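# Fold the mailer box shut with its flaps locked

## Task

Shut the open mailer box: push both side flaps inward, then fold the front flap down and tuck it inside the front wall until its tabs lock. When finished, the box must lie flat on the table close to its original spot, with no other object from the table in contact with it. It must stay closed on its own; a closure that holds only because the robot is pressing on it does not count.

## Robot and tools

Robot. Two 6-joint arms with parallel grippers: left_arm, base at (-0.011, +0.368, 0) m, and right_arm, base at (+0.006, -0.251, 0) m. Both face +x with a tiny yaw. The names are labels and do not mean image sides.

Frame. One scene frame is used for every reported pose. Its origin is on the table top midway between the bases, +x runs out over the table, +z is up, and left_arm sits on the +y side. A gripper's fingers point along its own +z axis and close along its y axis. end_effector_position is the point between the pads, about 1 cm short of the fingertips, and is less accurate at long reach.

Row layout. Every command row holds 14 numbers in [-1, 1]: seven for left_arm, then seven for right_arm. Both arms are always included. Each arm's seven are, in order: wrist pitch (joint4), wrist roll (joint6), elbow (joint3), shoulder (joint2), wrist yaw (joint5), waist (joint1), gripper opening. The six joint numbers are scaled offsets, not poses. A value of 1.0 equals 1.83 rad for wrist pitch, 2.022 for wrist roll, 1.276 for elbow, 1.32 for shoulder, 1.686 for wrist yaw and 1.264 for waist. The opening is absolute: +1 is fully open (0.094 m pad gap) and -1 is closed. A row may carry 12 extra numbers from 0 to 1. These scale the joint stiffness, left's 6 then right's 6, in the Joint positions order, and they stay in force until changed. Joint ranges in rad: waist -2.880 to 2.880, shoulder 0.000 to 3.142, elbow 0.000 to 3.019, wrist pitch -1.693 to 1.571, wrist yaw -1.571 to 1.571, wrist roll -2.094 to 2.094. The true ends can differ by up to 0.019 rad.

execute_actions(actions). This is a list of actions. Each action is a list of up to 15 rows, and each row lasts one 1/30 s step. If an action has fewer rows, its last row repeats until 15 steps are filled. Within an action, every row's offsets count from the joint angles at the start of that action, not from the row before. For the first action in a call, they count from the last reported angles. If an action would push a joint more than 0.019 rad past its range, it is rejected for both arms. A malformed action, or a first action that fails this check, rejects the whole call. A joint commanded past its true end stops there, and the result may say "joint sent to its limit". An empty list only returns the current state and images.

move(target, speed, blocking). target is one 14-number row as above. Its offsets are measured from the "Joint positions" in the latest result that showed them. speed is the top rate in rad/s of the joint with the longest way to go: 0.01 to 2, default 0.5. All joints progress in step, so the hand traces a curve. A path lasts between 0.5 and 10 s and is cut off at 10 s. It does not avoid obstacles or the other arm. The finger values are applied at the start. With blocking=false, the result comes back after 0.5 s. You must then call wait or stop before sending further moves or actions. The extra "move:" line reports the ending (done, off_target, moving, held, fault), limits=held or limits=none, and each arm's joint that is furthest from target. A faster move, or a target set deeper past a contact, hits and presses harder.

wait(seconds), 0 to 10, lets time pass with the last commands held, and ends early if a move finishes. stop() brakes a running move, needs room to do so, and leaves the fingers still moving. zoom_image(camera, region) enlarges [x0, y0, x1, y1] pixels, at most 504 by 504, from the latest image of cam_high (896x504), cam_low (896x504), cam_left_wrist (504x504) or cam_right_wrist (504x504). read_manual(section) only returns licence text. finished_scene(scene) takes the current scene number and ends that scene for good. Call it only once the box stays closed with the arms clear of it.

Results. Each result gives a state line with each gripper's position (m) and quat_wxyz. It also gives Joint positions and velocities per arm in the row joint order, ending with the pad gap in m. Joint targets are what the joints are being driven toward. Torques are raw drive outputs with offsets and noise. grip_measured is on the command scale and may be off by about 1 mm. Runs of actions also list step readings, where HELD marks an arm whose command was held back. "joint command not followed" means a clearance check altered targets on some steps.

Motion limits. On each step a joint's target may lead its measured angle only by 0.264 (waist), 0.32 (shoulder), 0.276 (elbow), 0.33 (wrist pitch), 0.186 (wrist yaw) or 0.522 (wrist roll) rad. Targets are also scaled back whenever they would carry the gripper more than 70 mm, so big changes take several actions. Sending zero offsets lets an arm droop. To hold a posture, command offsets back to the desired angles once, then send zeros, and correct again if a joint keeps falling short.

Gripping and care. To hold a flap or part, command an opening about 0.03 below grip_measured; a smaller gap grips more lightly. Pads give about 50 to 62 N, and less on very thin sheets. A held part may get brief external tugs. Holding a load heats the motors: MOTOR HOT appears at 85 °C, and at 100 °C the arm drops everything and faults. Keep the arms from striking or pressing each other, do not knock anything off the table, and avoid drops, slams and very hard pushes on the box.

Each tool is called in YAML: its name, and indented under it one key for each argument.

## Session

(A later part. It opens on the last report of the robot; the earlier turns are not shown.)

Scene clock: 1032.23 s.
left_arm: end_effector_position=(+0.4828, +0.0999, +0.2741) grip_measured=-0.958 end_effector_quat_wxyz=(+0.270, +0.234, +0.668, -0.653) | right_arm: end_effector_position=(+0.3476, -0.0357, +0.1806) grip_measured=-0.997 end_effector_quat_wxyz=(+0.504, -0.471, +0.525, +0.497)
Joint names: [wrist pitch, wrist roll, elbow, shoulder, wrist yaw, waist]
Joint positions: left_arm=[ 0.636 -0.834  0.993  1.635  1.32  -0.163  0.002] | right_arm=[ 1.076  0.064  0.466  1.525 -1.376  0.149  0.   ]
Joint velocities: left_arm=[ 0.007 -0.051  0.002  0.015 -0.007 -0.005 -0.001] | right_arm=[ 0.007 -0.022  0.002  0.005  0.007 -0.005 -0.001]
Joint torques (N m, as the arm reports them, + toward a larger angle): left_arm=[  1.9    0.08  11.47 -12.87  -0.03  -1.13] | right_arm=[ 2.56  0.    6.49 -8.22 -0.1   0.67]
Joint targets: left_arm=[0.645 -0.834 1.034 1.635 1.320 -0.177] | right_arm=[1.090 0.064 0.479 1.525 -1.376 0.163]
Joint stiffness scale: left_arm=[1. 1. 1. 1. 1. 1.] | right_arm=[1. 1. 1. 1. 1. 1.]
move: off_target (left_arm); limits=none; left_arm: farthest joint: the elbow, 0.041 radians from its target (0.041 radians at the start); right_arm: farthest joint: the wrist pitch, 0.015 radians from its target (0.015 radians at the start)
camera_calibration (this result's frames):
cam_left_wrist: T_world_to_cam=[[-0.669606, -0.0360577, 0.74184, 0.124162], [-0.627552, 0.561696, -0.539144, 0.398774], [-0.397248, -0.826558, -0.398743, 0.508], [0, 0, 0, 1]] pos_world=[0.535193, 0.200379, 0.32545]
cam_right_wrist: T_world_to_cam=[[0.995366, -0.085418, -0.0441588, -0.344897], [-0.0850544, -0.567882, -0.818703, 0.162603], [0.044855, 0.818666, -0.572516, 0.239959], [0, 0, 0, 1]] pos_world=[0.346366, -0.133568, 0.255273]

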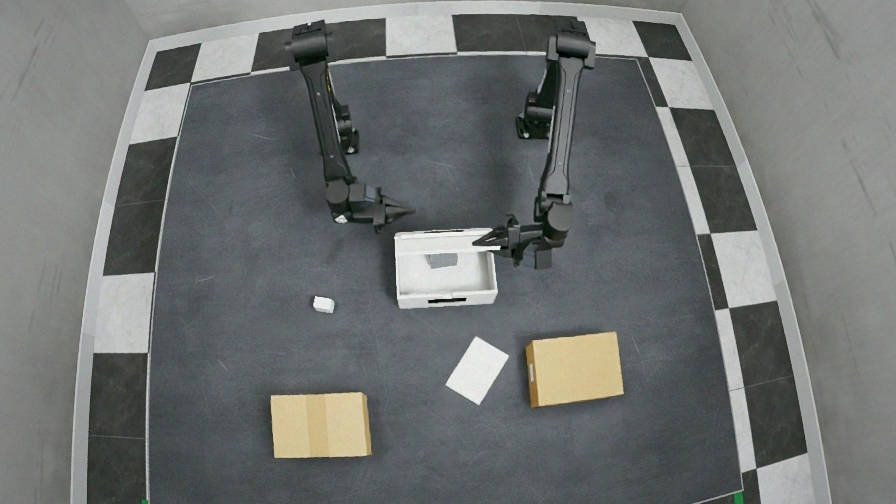

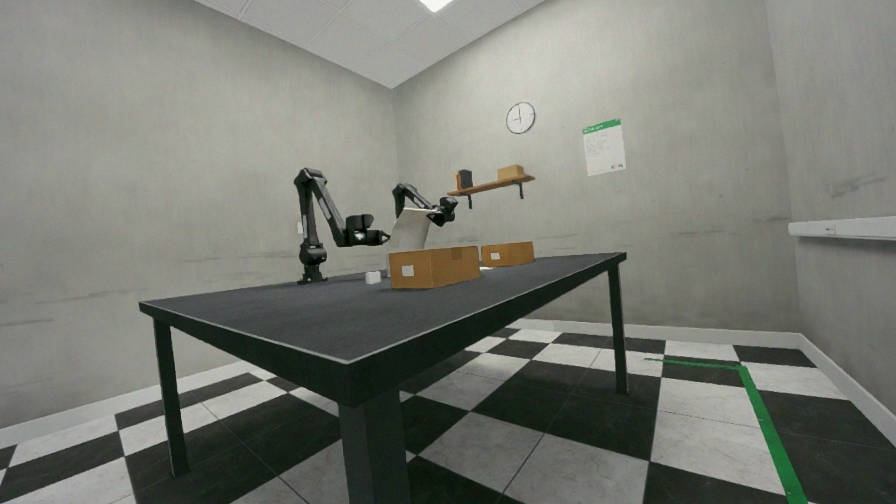

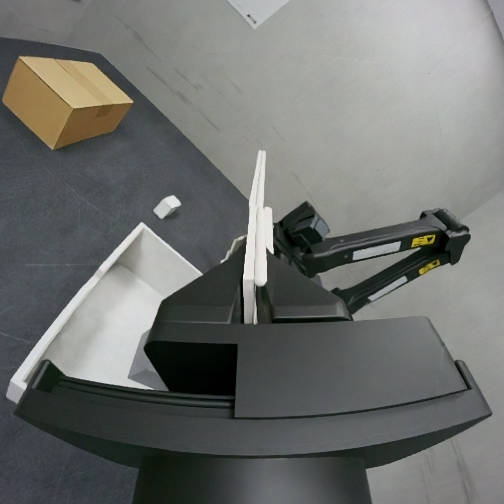

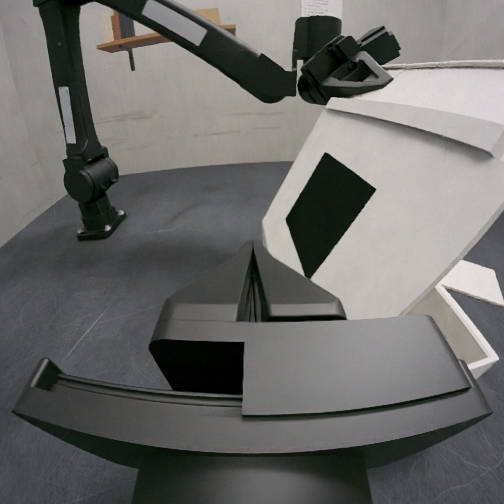

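move:
  target: [0.03,-0.28,0.036,0.045,0,-0.01,-1, 0.02,0,0.095,0.10,0,0.01,-1]
  speed: 0.2

zoom_image:
  camera: "cam_low"
  region: [360,190,470,270]

zoom_image:
  camera: "cam_high"
  region: [320,190,570,340]

Scene clock: 1049.33 s.
left_arm: end_effector_position=(+0.4892, +0.1006, +0.2565) grip_measured=-0.958 end_effector_quat_wxyz=(+0.085, +0.044, +0.707, -0.701) | right_arm: end_effector_position=(+0.3800, -0.0312, +0.1677) grip_measured=-0.997 end_effector_quat_wxyz=(+0.503, -0.472, +0.525, +0.499)
Joint names: [wrist pitch, wrist roll, elbow, shoulder, wrist yaw, waist]
Joint positions: left_arm=[ 0.674 -1.377  0.991  1.677  1.319 -0.16   0.002] | right_arm=[ 1.099  0.064  0.552  1.636 -1.38   0.149  0.   ]
Joint velocities: left_arm=[-0.012  0.066  0.002 -0.015 -0.022 -0.005  0.001] | right_arm=[-0.007 -0.037 -0.007 -0.005 -0.066 -0.005  0.   ]
Joint torques (N m, as the arm reports them, + toward a larger angle): left_arm=[  2.31  -0.11  11.78 -11.79   0.02  -1.43] | right_arm=[ 2.67  0.06  8.25 -7.2   0.08  0.43]
Joint targets: left_arm=[0.691 -1.400 1.039 1.694 1.320 -0.176] | right_arm=[1.113 0.064 0.587 1.657 -1.375 0.162]
Joint stiffness scale: left_arm=[1. 1. 1. 1. 1. 1.] | right_arm=[1. 1. 1. 1. 1. 1.]
move: off_target (left_arm, right_arm); limits=none; left_arm: farthest joint: the elbow, 0.048 radians from its target (0.046 radians at the start); right_arm: farthest joint: the elbow, 0.036 radians from its target (0.121 radians at the start)
camera_calibration (this result's frames):
cam_left_wrist: T_world_to_cam=[[-0.186244, -0.0117853, 0.982433, -0.159145], [-0.823844, 0.546713, -0.149621, 0.390564], [-0.535345, -0.837237, -0.111531, 0.499066], [0, 0, 0, 1]] pos_world=[0.559297, 0.202435, 0.270447]
cam_right_wrist: T_world_to_cam=[[0.995614, -0.081258, -0.0463771, -0.376881], [-0.0845198, -0.568542, -0.818301, 0.157069], [0.0401262, 0.818631, -0.572916, 0.229317], [0, 0, 0, 1]] pos_world=[0.379302, -0.12905, 0.242431]

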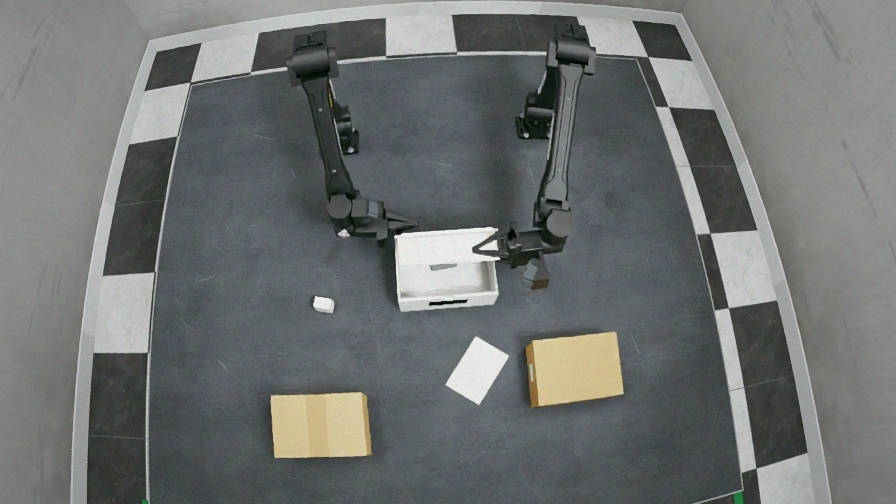

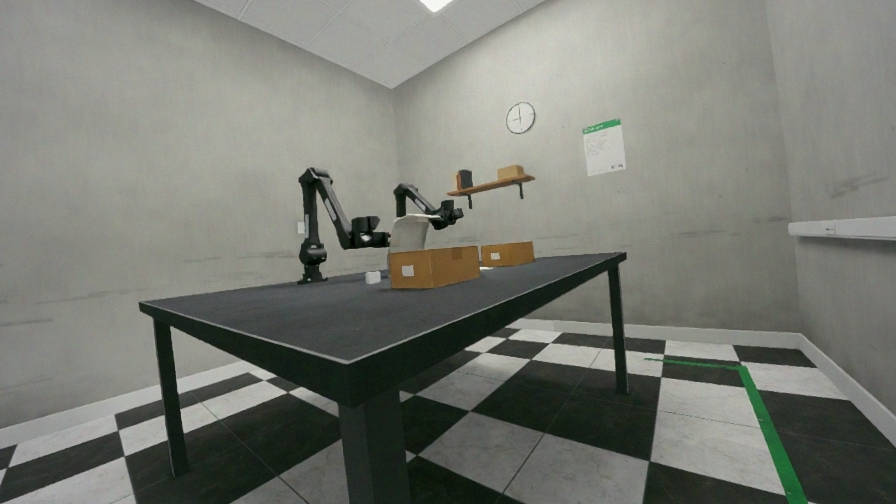

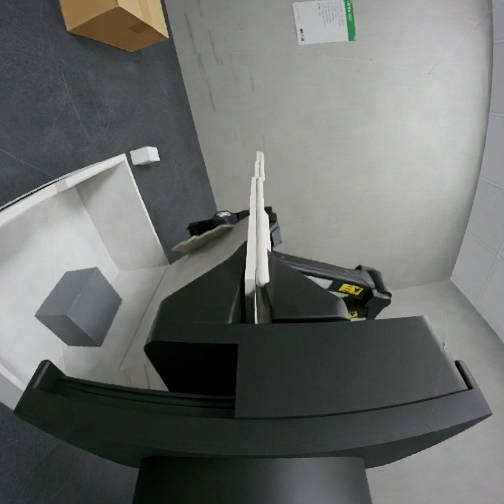

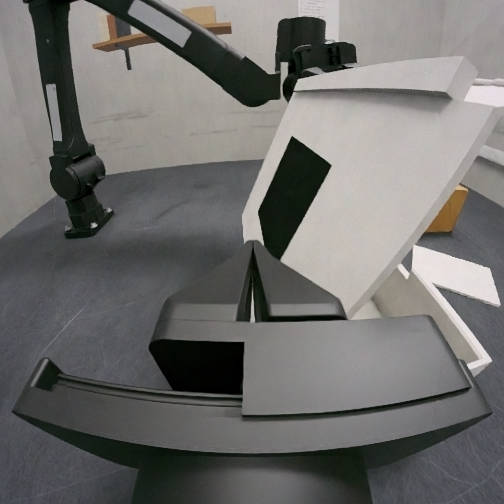

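Region (360, 190, 470, 270) of cam_low's 896x504 image, scaled by 4.582, with more detail than that image has; it fills the top 367 rows of this view, and the rest is white.

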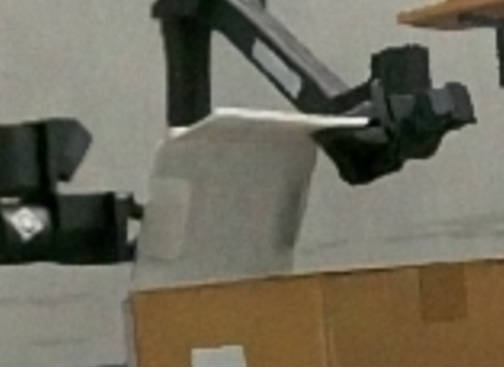

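Region (320, 190, 570, 340) of cam_high's 896x504 image, scaled by 2.016, with more detail than that image has; it fills the top 302 rows of this view, and the rest is white.

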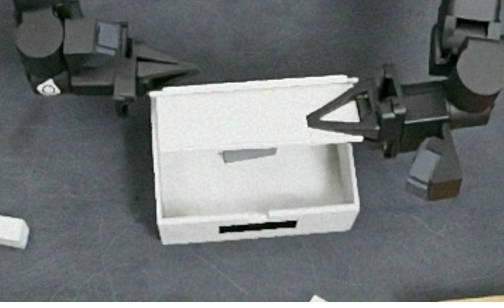

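move:
  target: [0.05,-0.35,0.005,0.047,0,-0.012,-1, 0.008,0,0.027,0,0,0.01,-1]
  speed: 0.2

zoom_image:
  camera: "cam_low"
  region: [360,190,470,270]

zoom_image:
  camera: "cam_high"
  region: [320,190,570,340]

Scene clock: 1062.47 s.
left_arm: end_effector_position=(+0.4904, +0.0954, +0.2302) grip_measured=-0.958 end_effector_quat_wxyz=(-0.153, -0.188, +0.683, -0.689) | right_arm: end_effector_position=(+0.3816, -0.0309, +0.1695) grip_measured=-0.997 end_effector_quat_wxyz=(+0.504, -0.474, +0.523, +0.498)
Joint names: [wrist pitch, wrist roll, elbow, shoulder, wrist yaw, waist]
Joint positions: left_arm=[ 0.741 -2.045  0.981  1.734  1.32  -0.169  0.002] | right_arm=[ 1.099  0.064  0.558  1.636 -1.382  0.149  0.   ]
Joint velocities: left_arm=[ 0.007  0.007  0.007 -0.034  0.037 -0.005  0.001] | right_arm=[-0.012  0.007  0.002 -0.005 -0.066 -0.015  0.   ]
Joint torques (N m, as the arm reports them, + toward a larger angle): left_arm=[  2.64  -0.25   8.82 -13.06  -0.06  -0.72] | right_arm=[ 2.68 -0.01  7.77 -8.75  0.03  0.63]
Joint targets: left_arm=[0.765 -2.084 0.997 1.739 1.319 -0.175] | right_arm=[1.114 0.064 0.586 1.636 -1.380 0.162]
Joint stiffness scale: left_arm=[1. 1. 1. 1. 1. 1.] | right_arm=[1. 1. 1. 1. 1. 1.]
move: off_target (left_arm, right_arm); limits=none; left_arm: farthest joint: the wrist roll, 0.040 radians from its target (0.708 radians at the start); right_arm: farthest joint: the elbow, 0.029 radians from its target (0.035 radians at the start)
camera_calibration (this result's frames):
cam_left_wrist: T_world_to_cam=[[0.462446, 0.0225305, 0.886361, -0.432391], [-0.742008, 0.55706, 0.372972, 0.229039], [-0.485354, -0.830166, 0.274328, 0.378454], [0, 0, 0, 1]] pos_world=[0.553591, 0.196334, 0.194009]
cam_right_wrist: T_world_to_cam=[[0.99606, -0.0789455, -0.0404096, -0.379516], [-0.0782619, -0.568096, -0.819233, 0.156582], [0.0417182, 0.819167, -0.572035, 0.229266], [0, 0, 0, 1]] pos_world=[0.38071, -0.128814, 0.24409]

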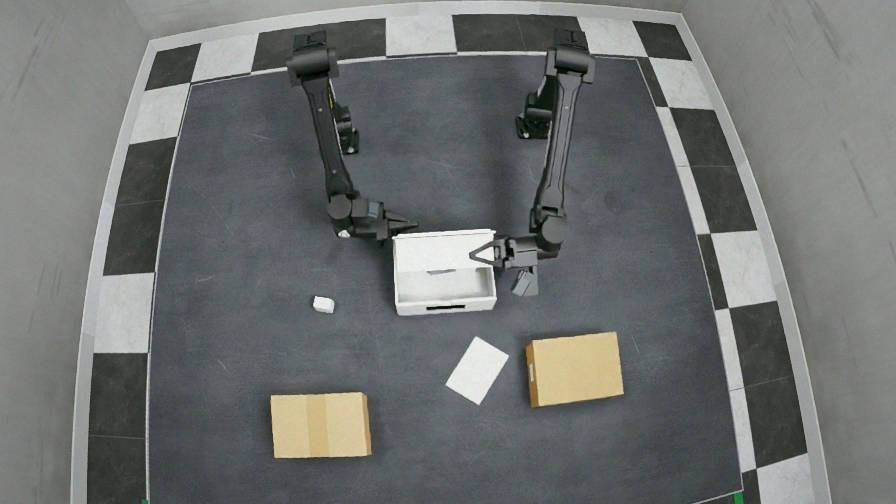

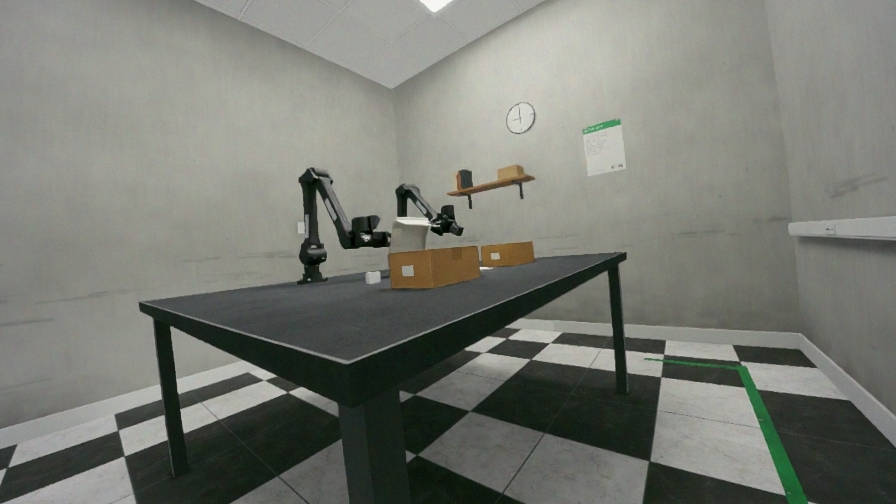

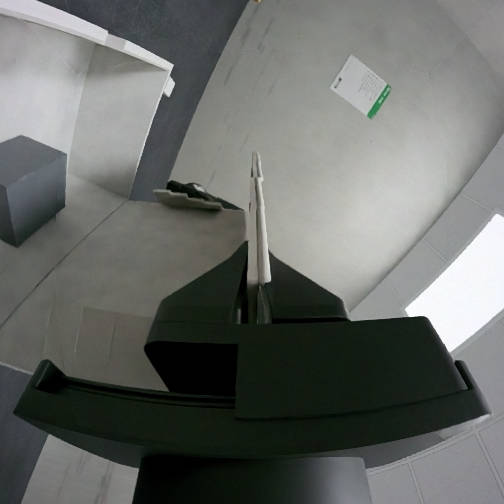

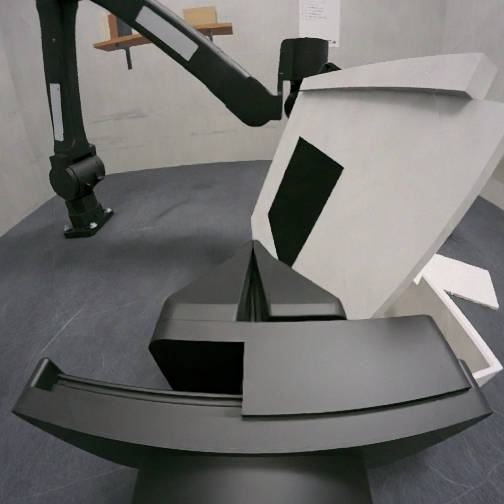

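Region (360, 190, 470, 270) of cam_low's 896x504 image, scaled by 4.582, with more detail than that image has; it fills the top 367 rows of this view, and the rest is white.

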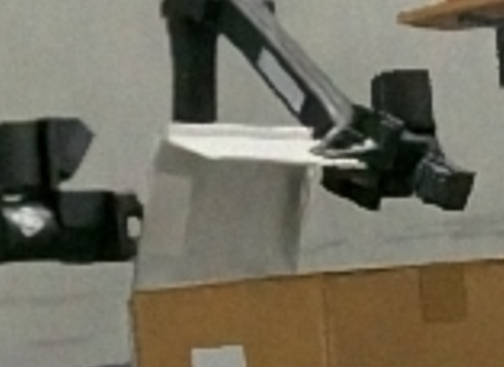

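Region (320, 190, 570, 340) of cam_high's 896x504 image, scaled by 2.016, with more detail than that image has; it fills the top 302 rows of this view, and the rest is white.

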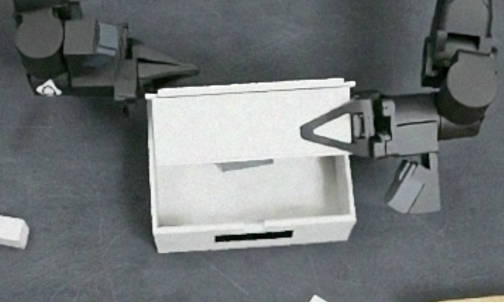

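move:
  target: [-0.33,-0.02,0.062,-0.075,0,-0.005,-1, 0.008,0,0.022,0,0,0.01,-1]
  speed: 0.15

zoom_image:
  camera: "cam_low"
  region: [360,190,470,270]

zoom_image:
  camera: "cam_high"
  region: [320,190,570,340]

Scene clock: 1092.07 s.
left_arm: end_effector_position=(+0.4754, +0.0957, +0.2111) grip_measured=-0.958 end_effector_quat_wxyz=(-0.310, -0.357, +0.657, -0.587) | right_arm: end_effector_position=(+0.3816, -0.0309, +0.1695) grip_measured=-0.997 end_effector_quat_wxyz=(+0.504, -0.474, +0.523, +0.498)
Joint names: [wrist pitch, wrist roll, elbow, shoulder, wrist yaw, waist]
Joint positions: left_arm=[ 0.15  -2.062  1.016  1.672  1.323 -0.174  0.002] | right_arm=[ 1.099  0.064  0.558  1.636 -1.382  0.149  0.   ]
Joint velocities: left_arm=[-0.007  0.037 -0.012 -0.015  0.051 -0.015 -0.   ] | right_arm=[-0.017 -0.022  0.012 -0.005 -0.022 -0.015 -0.   ]
Joint torques (N m, as the arm reports them, + toward a larger angle): left_arm=[  0.72  -0.14  11.57 -15.98   0.16  -0.2 ] | right_arm=[ 2.52 -0.01  7.82 -9.52 -0.08  0.66]
Joint targets: left_arm=[0.137 -2.085 1.060 1.635 1.320 -0.175] | right_arm=[1.114 0.064 0.586 1.636 -1.382 0.162]
Joint stiffness scale: left_arm=[1. 1. 1. 1. 1. 1.] | right_arm=[1. 1. 1. 1. 1. 1.]
move: off_target (left_arm, right_arm); limits=none; left_arm: farthest joint: the elbow, 0.044 radians from its target (0.079 radians at the start); right_arm: farthest joint: the elbow, 0.028 radians from its target (0.028 radians at the start)
camera_calibration (this result's frames):
cam_left_wrist: T_world_to_cam=[[0.830709, -0.0542689, 0.554055, -0.506158], [-0.455604, 0.505653, 0.732626, 0.0177072], [-0.319918, -0.861029, 0.395325, 0.275351], [0, 0, 0, 1]] pos_world=[0.516627, 0.200663, 0.158613]
cam_right_wrist: T_world_to_cam=[[0.99606, -0.0789455, -0.0404096, -0.379516], [-0.0782619, -0.568096, -0.819233, 0.156582], [0.0417182, 0.819167, -0.572035, 0.229266], [0, 0, 0, 1]] pos_world=[0.38071, -0.128814, 0.24409]

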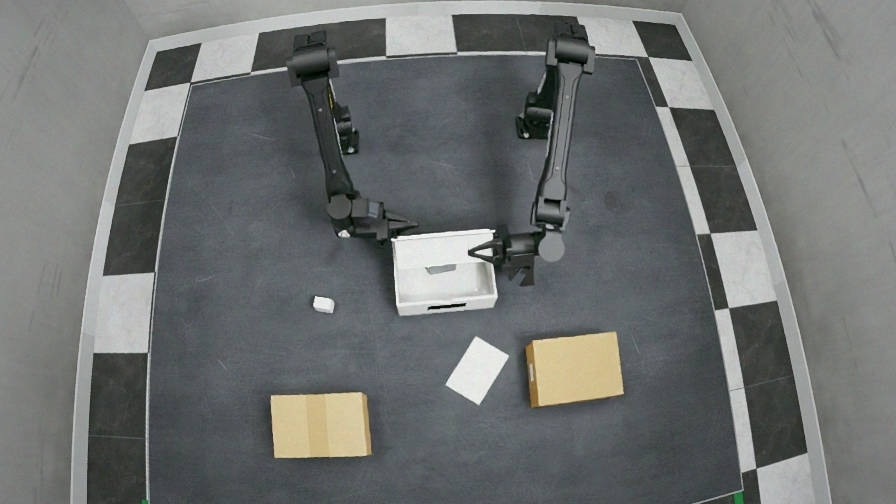

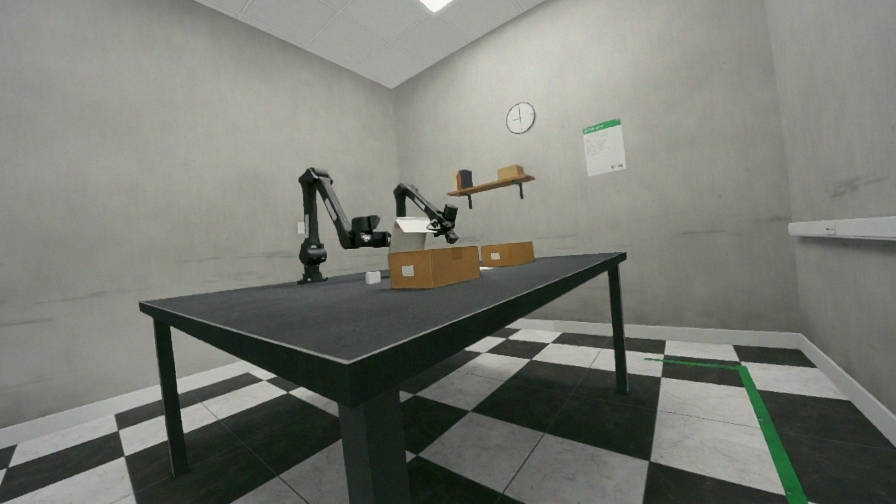

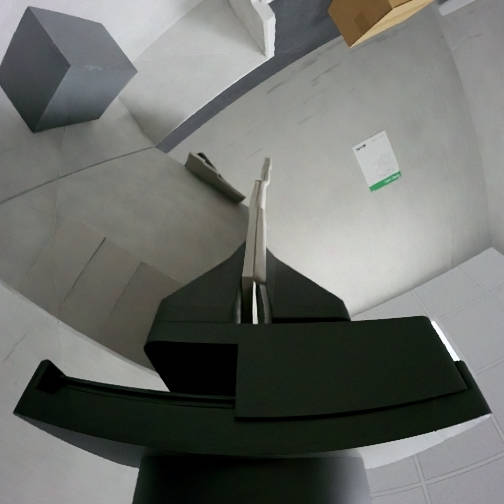

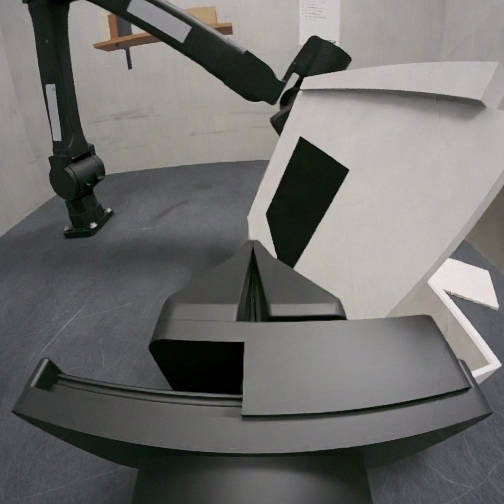

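Region (360, 190, 470, 270) of cam_low's 896x504 image, scaled by 4.582, with more detail than that image has; it fills the top 367 rows of this view, and the rest is white.

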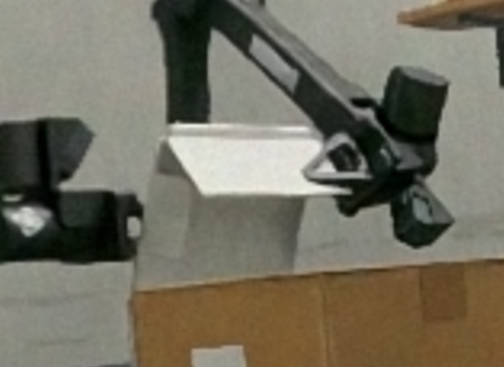

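Region (320, 190, 570, 340) of cam_high's 896x504 image, scaled by 2.016, with more detail than that image has; it fills the top 302 rows of this view, and the rest is white.

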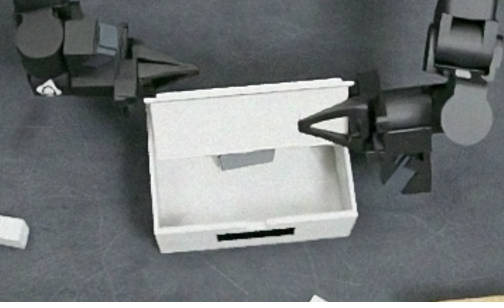

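move:
  target: [-0.255,-0.01,0.097,-0.047,0,0,-1, 0.008,0,0.022,0,0,0.01,-1]
  speed: 0.15

move:
  target: [0,0,0.034,0,0,0,-0.6, 0.008,0,0.022,0,0,0.01,-1]

zoom_image:
  camera: "cam_low"
  region: [360,190,470,270]

Scene clock: 1105.63 s.
left_arm: end_effector_position=(+0.4657, +0.1000, +0.2068) grip_measured=-0.958 end_effector_quat_wxyz=(-0.401, -0.465, +0.616, -0.494) | right_arm: end_effector_position=(+0.3815, -0.0309, +0.1695) grip_measured=-0.997 end_effector_quat_wxyz=(+0.504, -0.474, +0.523, +0.498)
Joint names: [wrist pitch, wrist roll, elbow, shoulder, wrist yaw, waist]
Joint positions: left_arm=[-0.298 -2.05   1.091  1.659  1.316 -0.17   0.002] | right_arm=[ 1.099  0.064  0.558  1.636 -1.383  0.149  0.   ]
Joint velocities: left_arm=[-0.002 -0.037 -0.007 -0.005 -0.051  0.005  0.   ] | right_arm=[-0.002 -0.037 -0.027  0.015  0.007 -0.005 -0.001]
Joint torques (N m, as the arm reports them, + toward a larger angle): left_arm=[  0.18  -0.24  12.14 -17.13   0.79  -0.44] | right_arm=[ 2.56  0.    7.74 -9.1  -0.09  0.47]
Joint targets: left_arm=[-0.316 -2.082 1.140 1.610 1.323 -0.174] | right_arm=[1.114 0.064 0.586 1.636 -1.382 0.162]
Joint stiffness scale: left_arm=[1. 1. 1. 1. 1. 1.] | right_arm=[1. 1. 1. 1. 1. 1.]
move: off_target (left_arm, right_arm); limits=none; left_arm: farthest joint: the shoulder, 0.049 radians from its target (0.062 radians at the start); right_arm: farthest joint: the elbow, 0.028 radians from its target (0.028 radians at the start)
camera_calibration (this result's frames):
cam_left_wrist: T_world_to_cam=[[0.967501, -0.0786384, 0.24033, -0.491844], [-0.182537, 0.440525, 0.878987, -0.136733], [-0.174994, -0.89429, 0.411854, 0.210101], [0, 0, 0, 1]] pos_world=[0.487667, 0.209448, 0.151861]
cam_right_wrist: T_world_to_cam=[[0.99612, -0.0781863, -0.0404063, -0.379385], [-0.0778268, -0.568168, -0.819224, 0.156404], [0.0410946, 0.81919, -0.572048, 0.229505], [0, 0, 0, 1]] pos_world=[0.380654, -0.128807, 0.244088]

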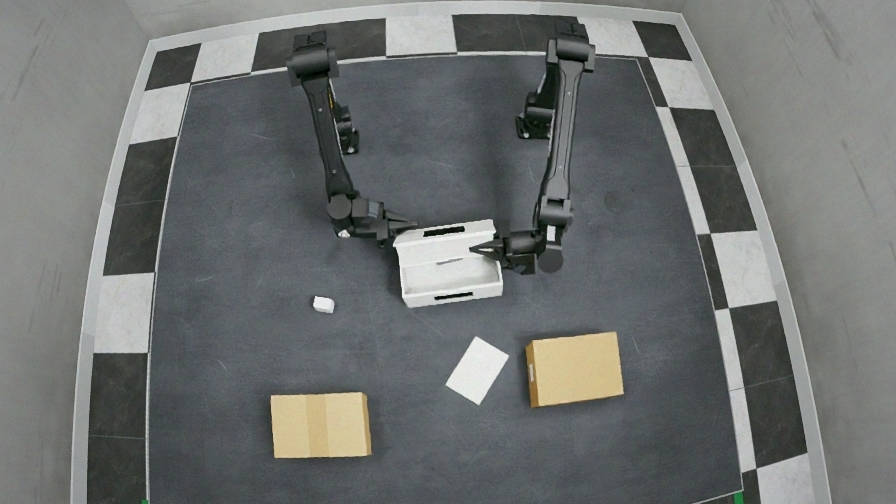

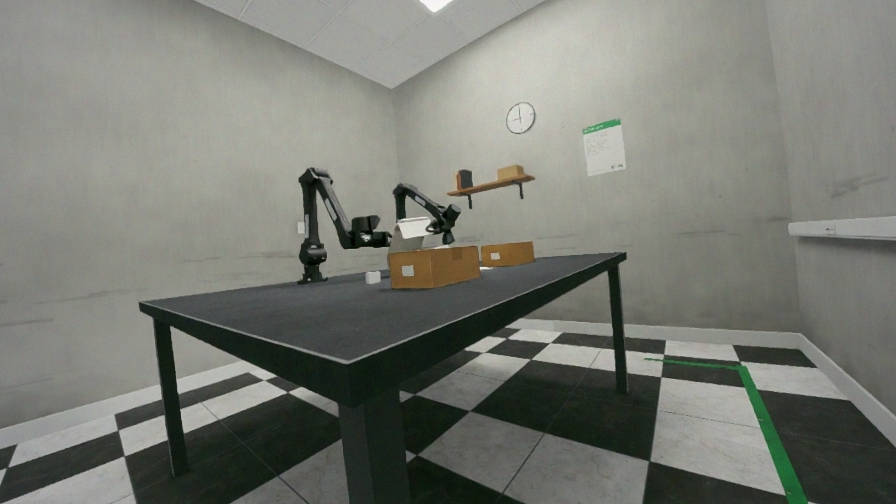

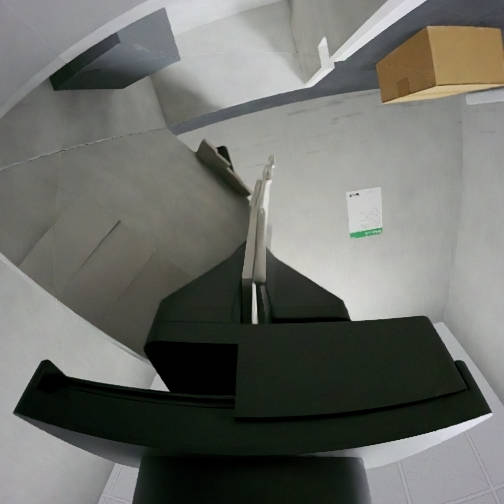

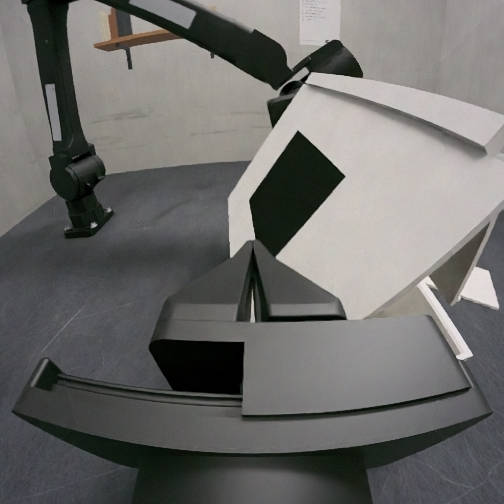

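Scene clock: 1106.33 s.
left_arm: end_effector_position=(+0.4653, +0.1036, +0.2040) grip_measured=-0.601 end_effector_quat_wxyz=(-0.397, -0.464, +0.618, -0.496) | right_arm: end_effector_position=(+0.3813, -0.0309, +0.1695) grip_measured=-0.997 end_effector_quat_wxyz=(+0.504, -0.474, +0.523, +0.498)
Joint names: [wrist pitch, wrist roll, elbow, shoulder, wrist yaw, waist]
Joint positions: left_arm=[-0.298 -2.033  1.084  1.659  1.316 -0.163  0.019] | right_arm=[ 1.099  0.064  0.558  1.636 -1.384  0.149  0.   ]
Joint velocities: left_arm=[-0.002  0.037  0.007  0.005 -0.022 -0.005  0.001] | right_arm=[-0.007 -0.037  0.007 -0.005 -0.022  0.005 -0.   ]
Joint torques (N m, as the arm reports them, + toward a larger angle): left_arm=[  1.06  -0.12  12.26 -13.22   0.51  -0.39] | right_arm=[ 2.58 -0.01  7.78 -8.92 -0.06  0.29]
Joint targets: left_arm=[-0.298 -2.050 1.134 1.659 1.316 -0.170] | right_arm=[1.114 0.064 0.586 1.636 -1.383 0.162]
Joint stiffness scale: left_arm=[1. 1. 1. 1. 1. 1.] | right_arm=[1. 1. 1. 1. 1. 1.]
move: off_target (left_arm, right_arm); limits=none; left_arm: farthest joint: the elbow, 0.051 radians from its target (0.043 radians at the start); right_arm: farthest joint: the elbow, 0.028 radians from its target (0.028 radians at the start)
camera_calibration (this result's frames):
cam_left_wrist: T_world_to_cam=[[0.965263, -0.0758497, 0.250029, -0.491735], [-0.192779, 0.439174, 0.877475, -0.130609], [-0.176362, -0.895194, 0.409296, 0.215615], [0, 0, 0, 1]] pos_world=[0.487502, 0.21308, 0.149303]
cam_right_wrist: T_world_to_cam=[[0.996179, -0.0774271, -0.0404029, -0.379254], [-0.0773916, -0.56824, -0.819215, 0.156226], [0.0404709, 0.819212, -0.572061, 0.229743], [0, 0, 0, 1]] pos_world=[0.380597, -0.128799, 0.244087]

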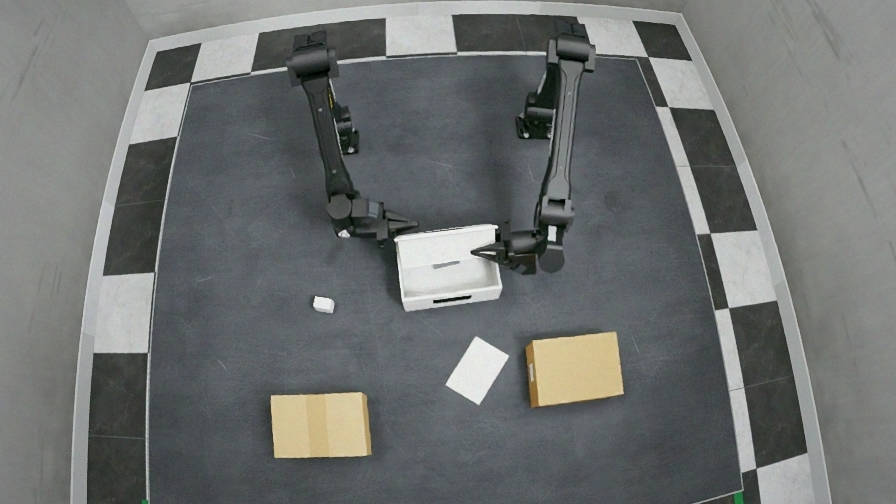

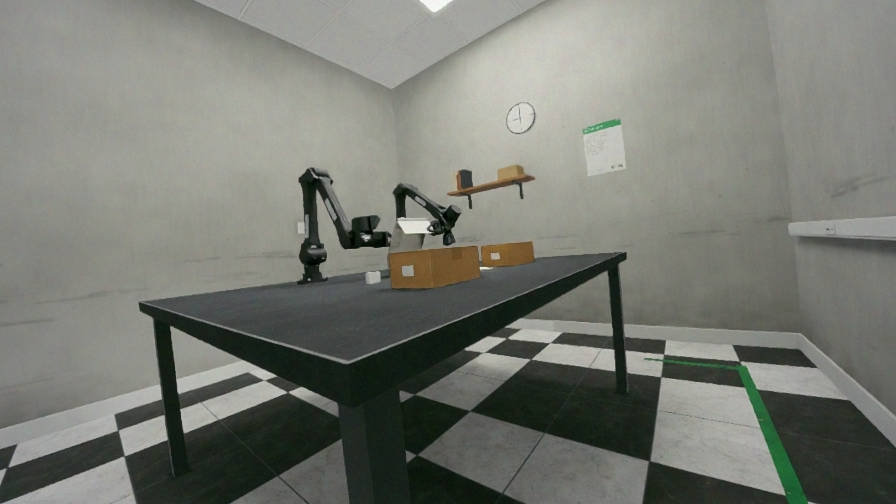

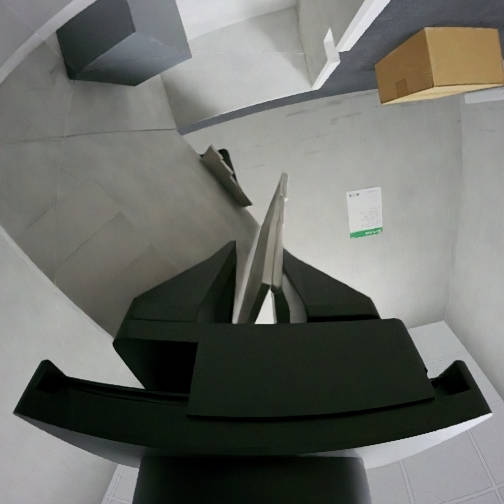

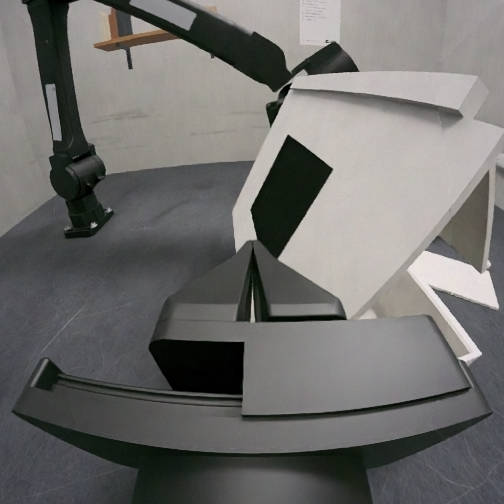

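Region (360, 190, 470, 270) of cam_low's 896x504 image, scaled by 4.582, with more detail than that image has; it fills the top 367 rows of this view, and the rest is white.

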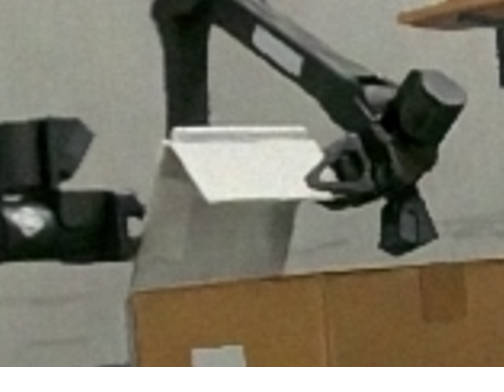

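Withdraw left.

move:
  target: [0,0,0.04,0,0,0.16,-0.45, 0.008,0,0.022,0,0,0.01,-1]
  speed: 0.1

zoom_image:
  camera: "cam_low"
  region: [360,190,470,270]

zoom_image:
  camera: "cam_high"
  region: [320,190,570,340]

Scene clock: 1116.63 s.
left_arm: end_effector_position=(+0.5098, +0.2030, +0.2059) grip_measured=-0.451 end_effector_quat_wxyz=(+0.342, +0.520, -0.571, +0.535) | right_arm: end_effector_position=(+0.3813, -0.0309, +0.1695) grip_measured=-0.997 end_effector_quat_wxyz=(+0.504, -0.474, +0.523, +0.498)
Joint names: [wrist pitch, wrist roll, elbow, shoulder, wrist yaw, waist]
Joint positions: left_arm=[-0.298 -2.027  1.089  1.659  1.316  0.036  0.026] | right_arm=[ 1.099  0.064  0.558  1.636 -1.384  0.149  0.   ]
Joint velocities: left_arm=[ 0.017  0.007  0.002  0.005  0.037 -0.024  0.001] | right_arm=[ 0.002 -0.051  0.002 -0.005 -0.081 -0.015  0.001]
Joint torques (N m, as the arm reports them, + toward a larger angle): left_arm=[  1.06  -0.01  11.88 -13.08   0.5    0.23] | right_arm=[ 2.52  0.    7.66 -9.25 -0.08  0.25]
Joint targets: left_arm=[-0.298 -2.032 1.135 1.659 1.316 0.039] | right_arm=[1.114 0.064 0.586 1.636 -1.384 0.162]
Joint stiffness scale: left_arm=[1. 1. 1. 1. 1. 1.] | right_arm=[1. 1. 1. 1. 1. 1.]
move: off_target (left_arm, right_arm); limits=none; left_arm: farthest joint: the elbow, 0.046 radians from its target (0.051 radians at the start); right_arm: farthest joint: the elbow, 0.028 radians from its target (0.028 radians at the start)
camera_calibration (this result's frames):
cam_left_wrist: T_world_to_cam=[[0.958615, 0.115451, 0.260246, -0.56511], [-0.284704, 0.3915, 0.875027, -0.110375], [-0.00086391, -0.912907, 0.408167, 0.226092], [0, 0, 0, 1]] pos_world=[0.510494, 0.314855, 0.151366]
cam_right_wrist: T_world_to_cam=[[0.996179, -0.0774271, -0.0404029, -0.379254], [-0.0773916, -0.56824, -0.819215, 0.156226], [0.0404709, 0.819212, -0.572061, 0.229743], [0, 0, 0, 1]] pos_world=[0.380597, -0.128799, 0.244087]

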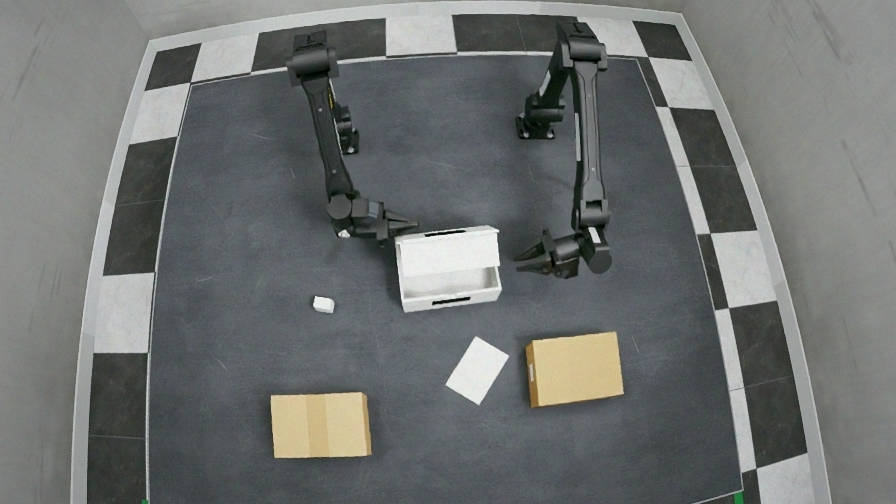

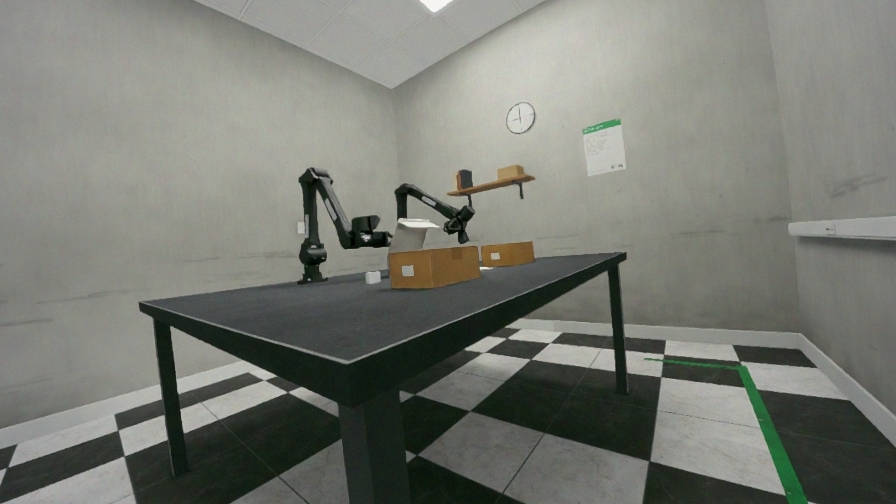

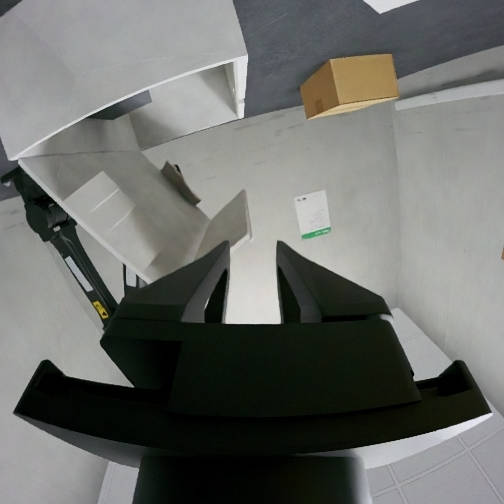

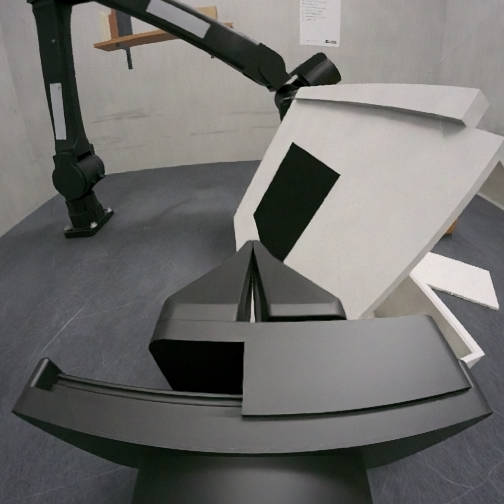

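Region (360, 190, 470, 270) of cam_low's 896x504 image, scaled by 4.582, with more detail than that image has; it fills the top 367 rows of this view, and the rest is white.

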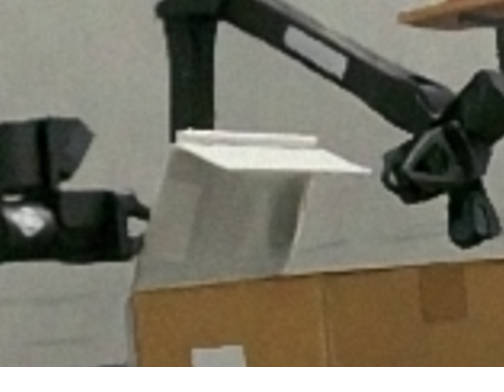

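Region (320, 190, 570, 340) of cam_high's 896x504 image, scaled by 2.016, with more detail than that image has; it fills the top 302 rows of this view, and the rest is white.

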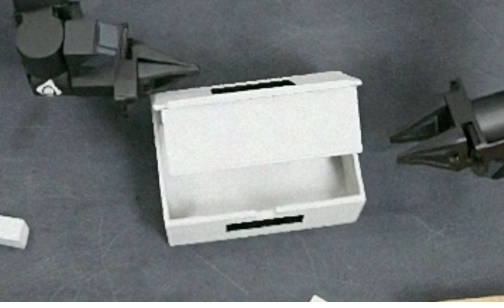

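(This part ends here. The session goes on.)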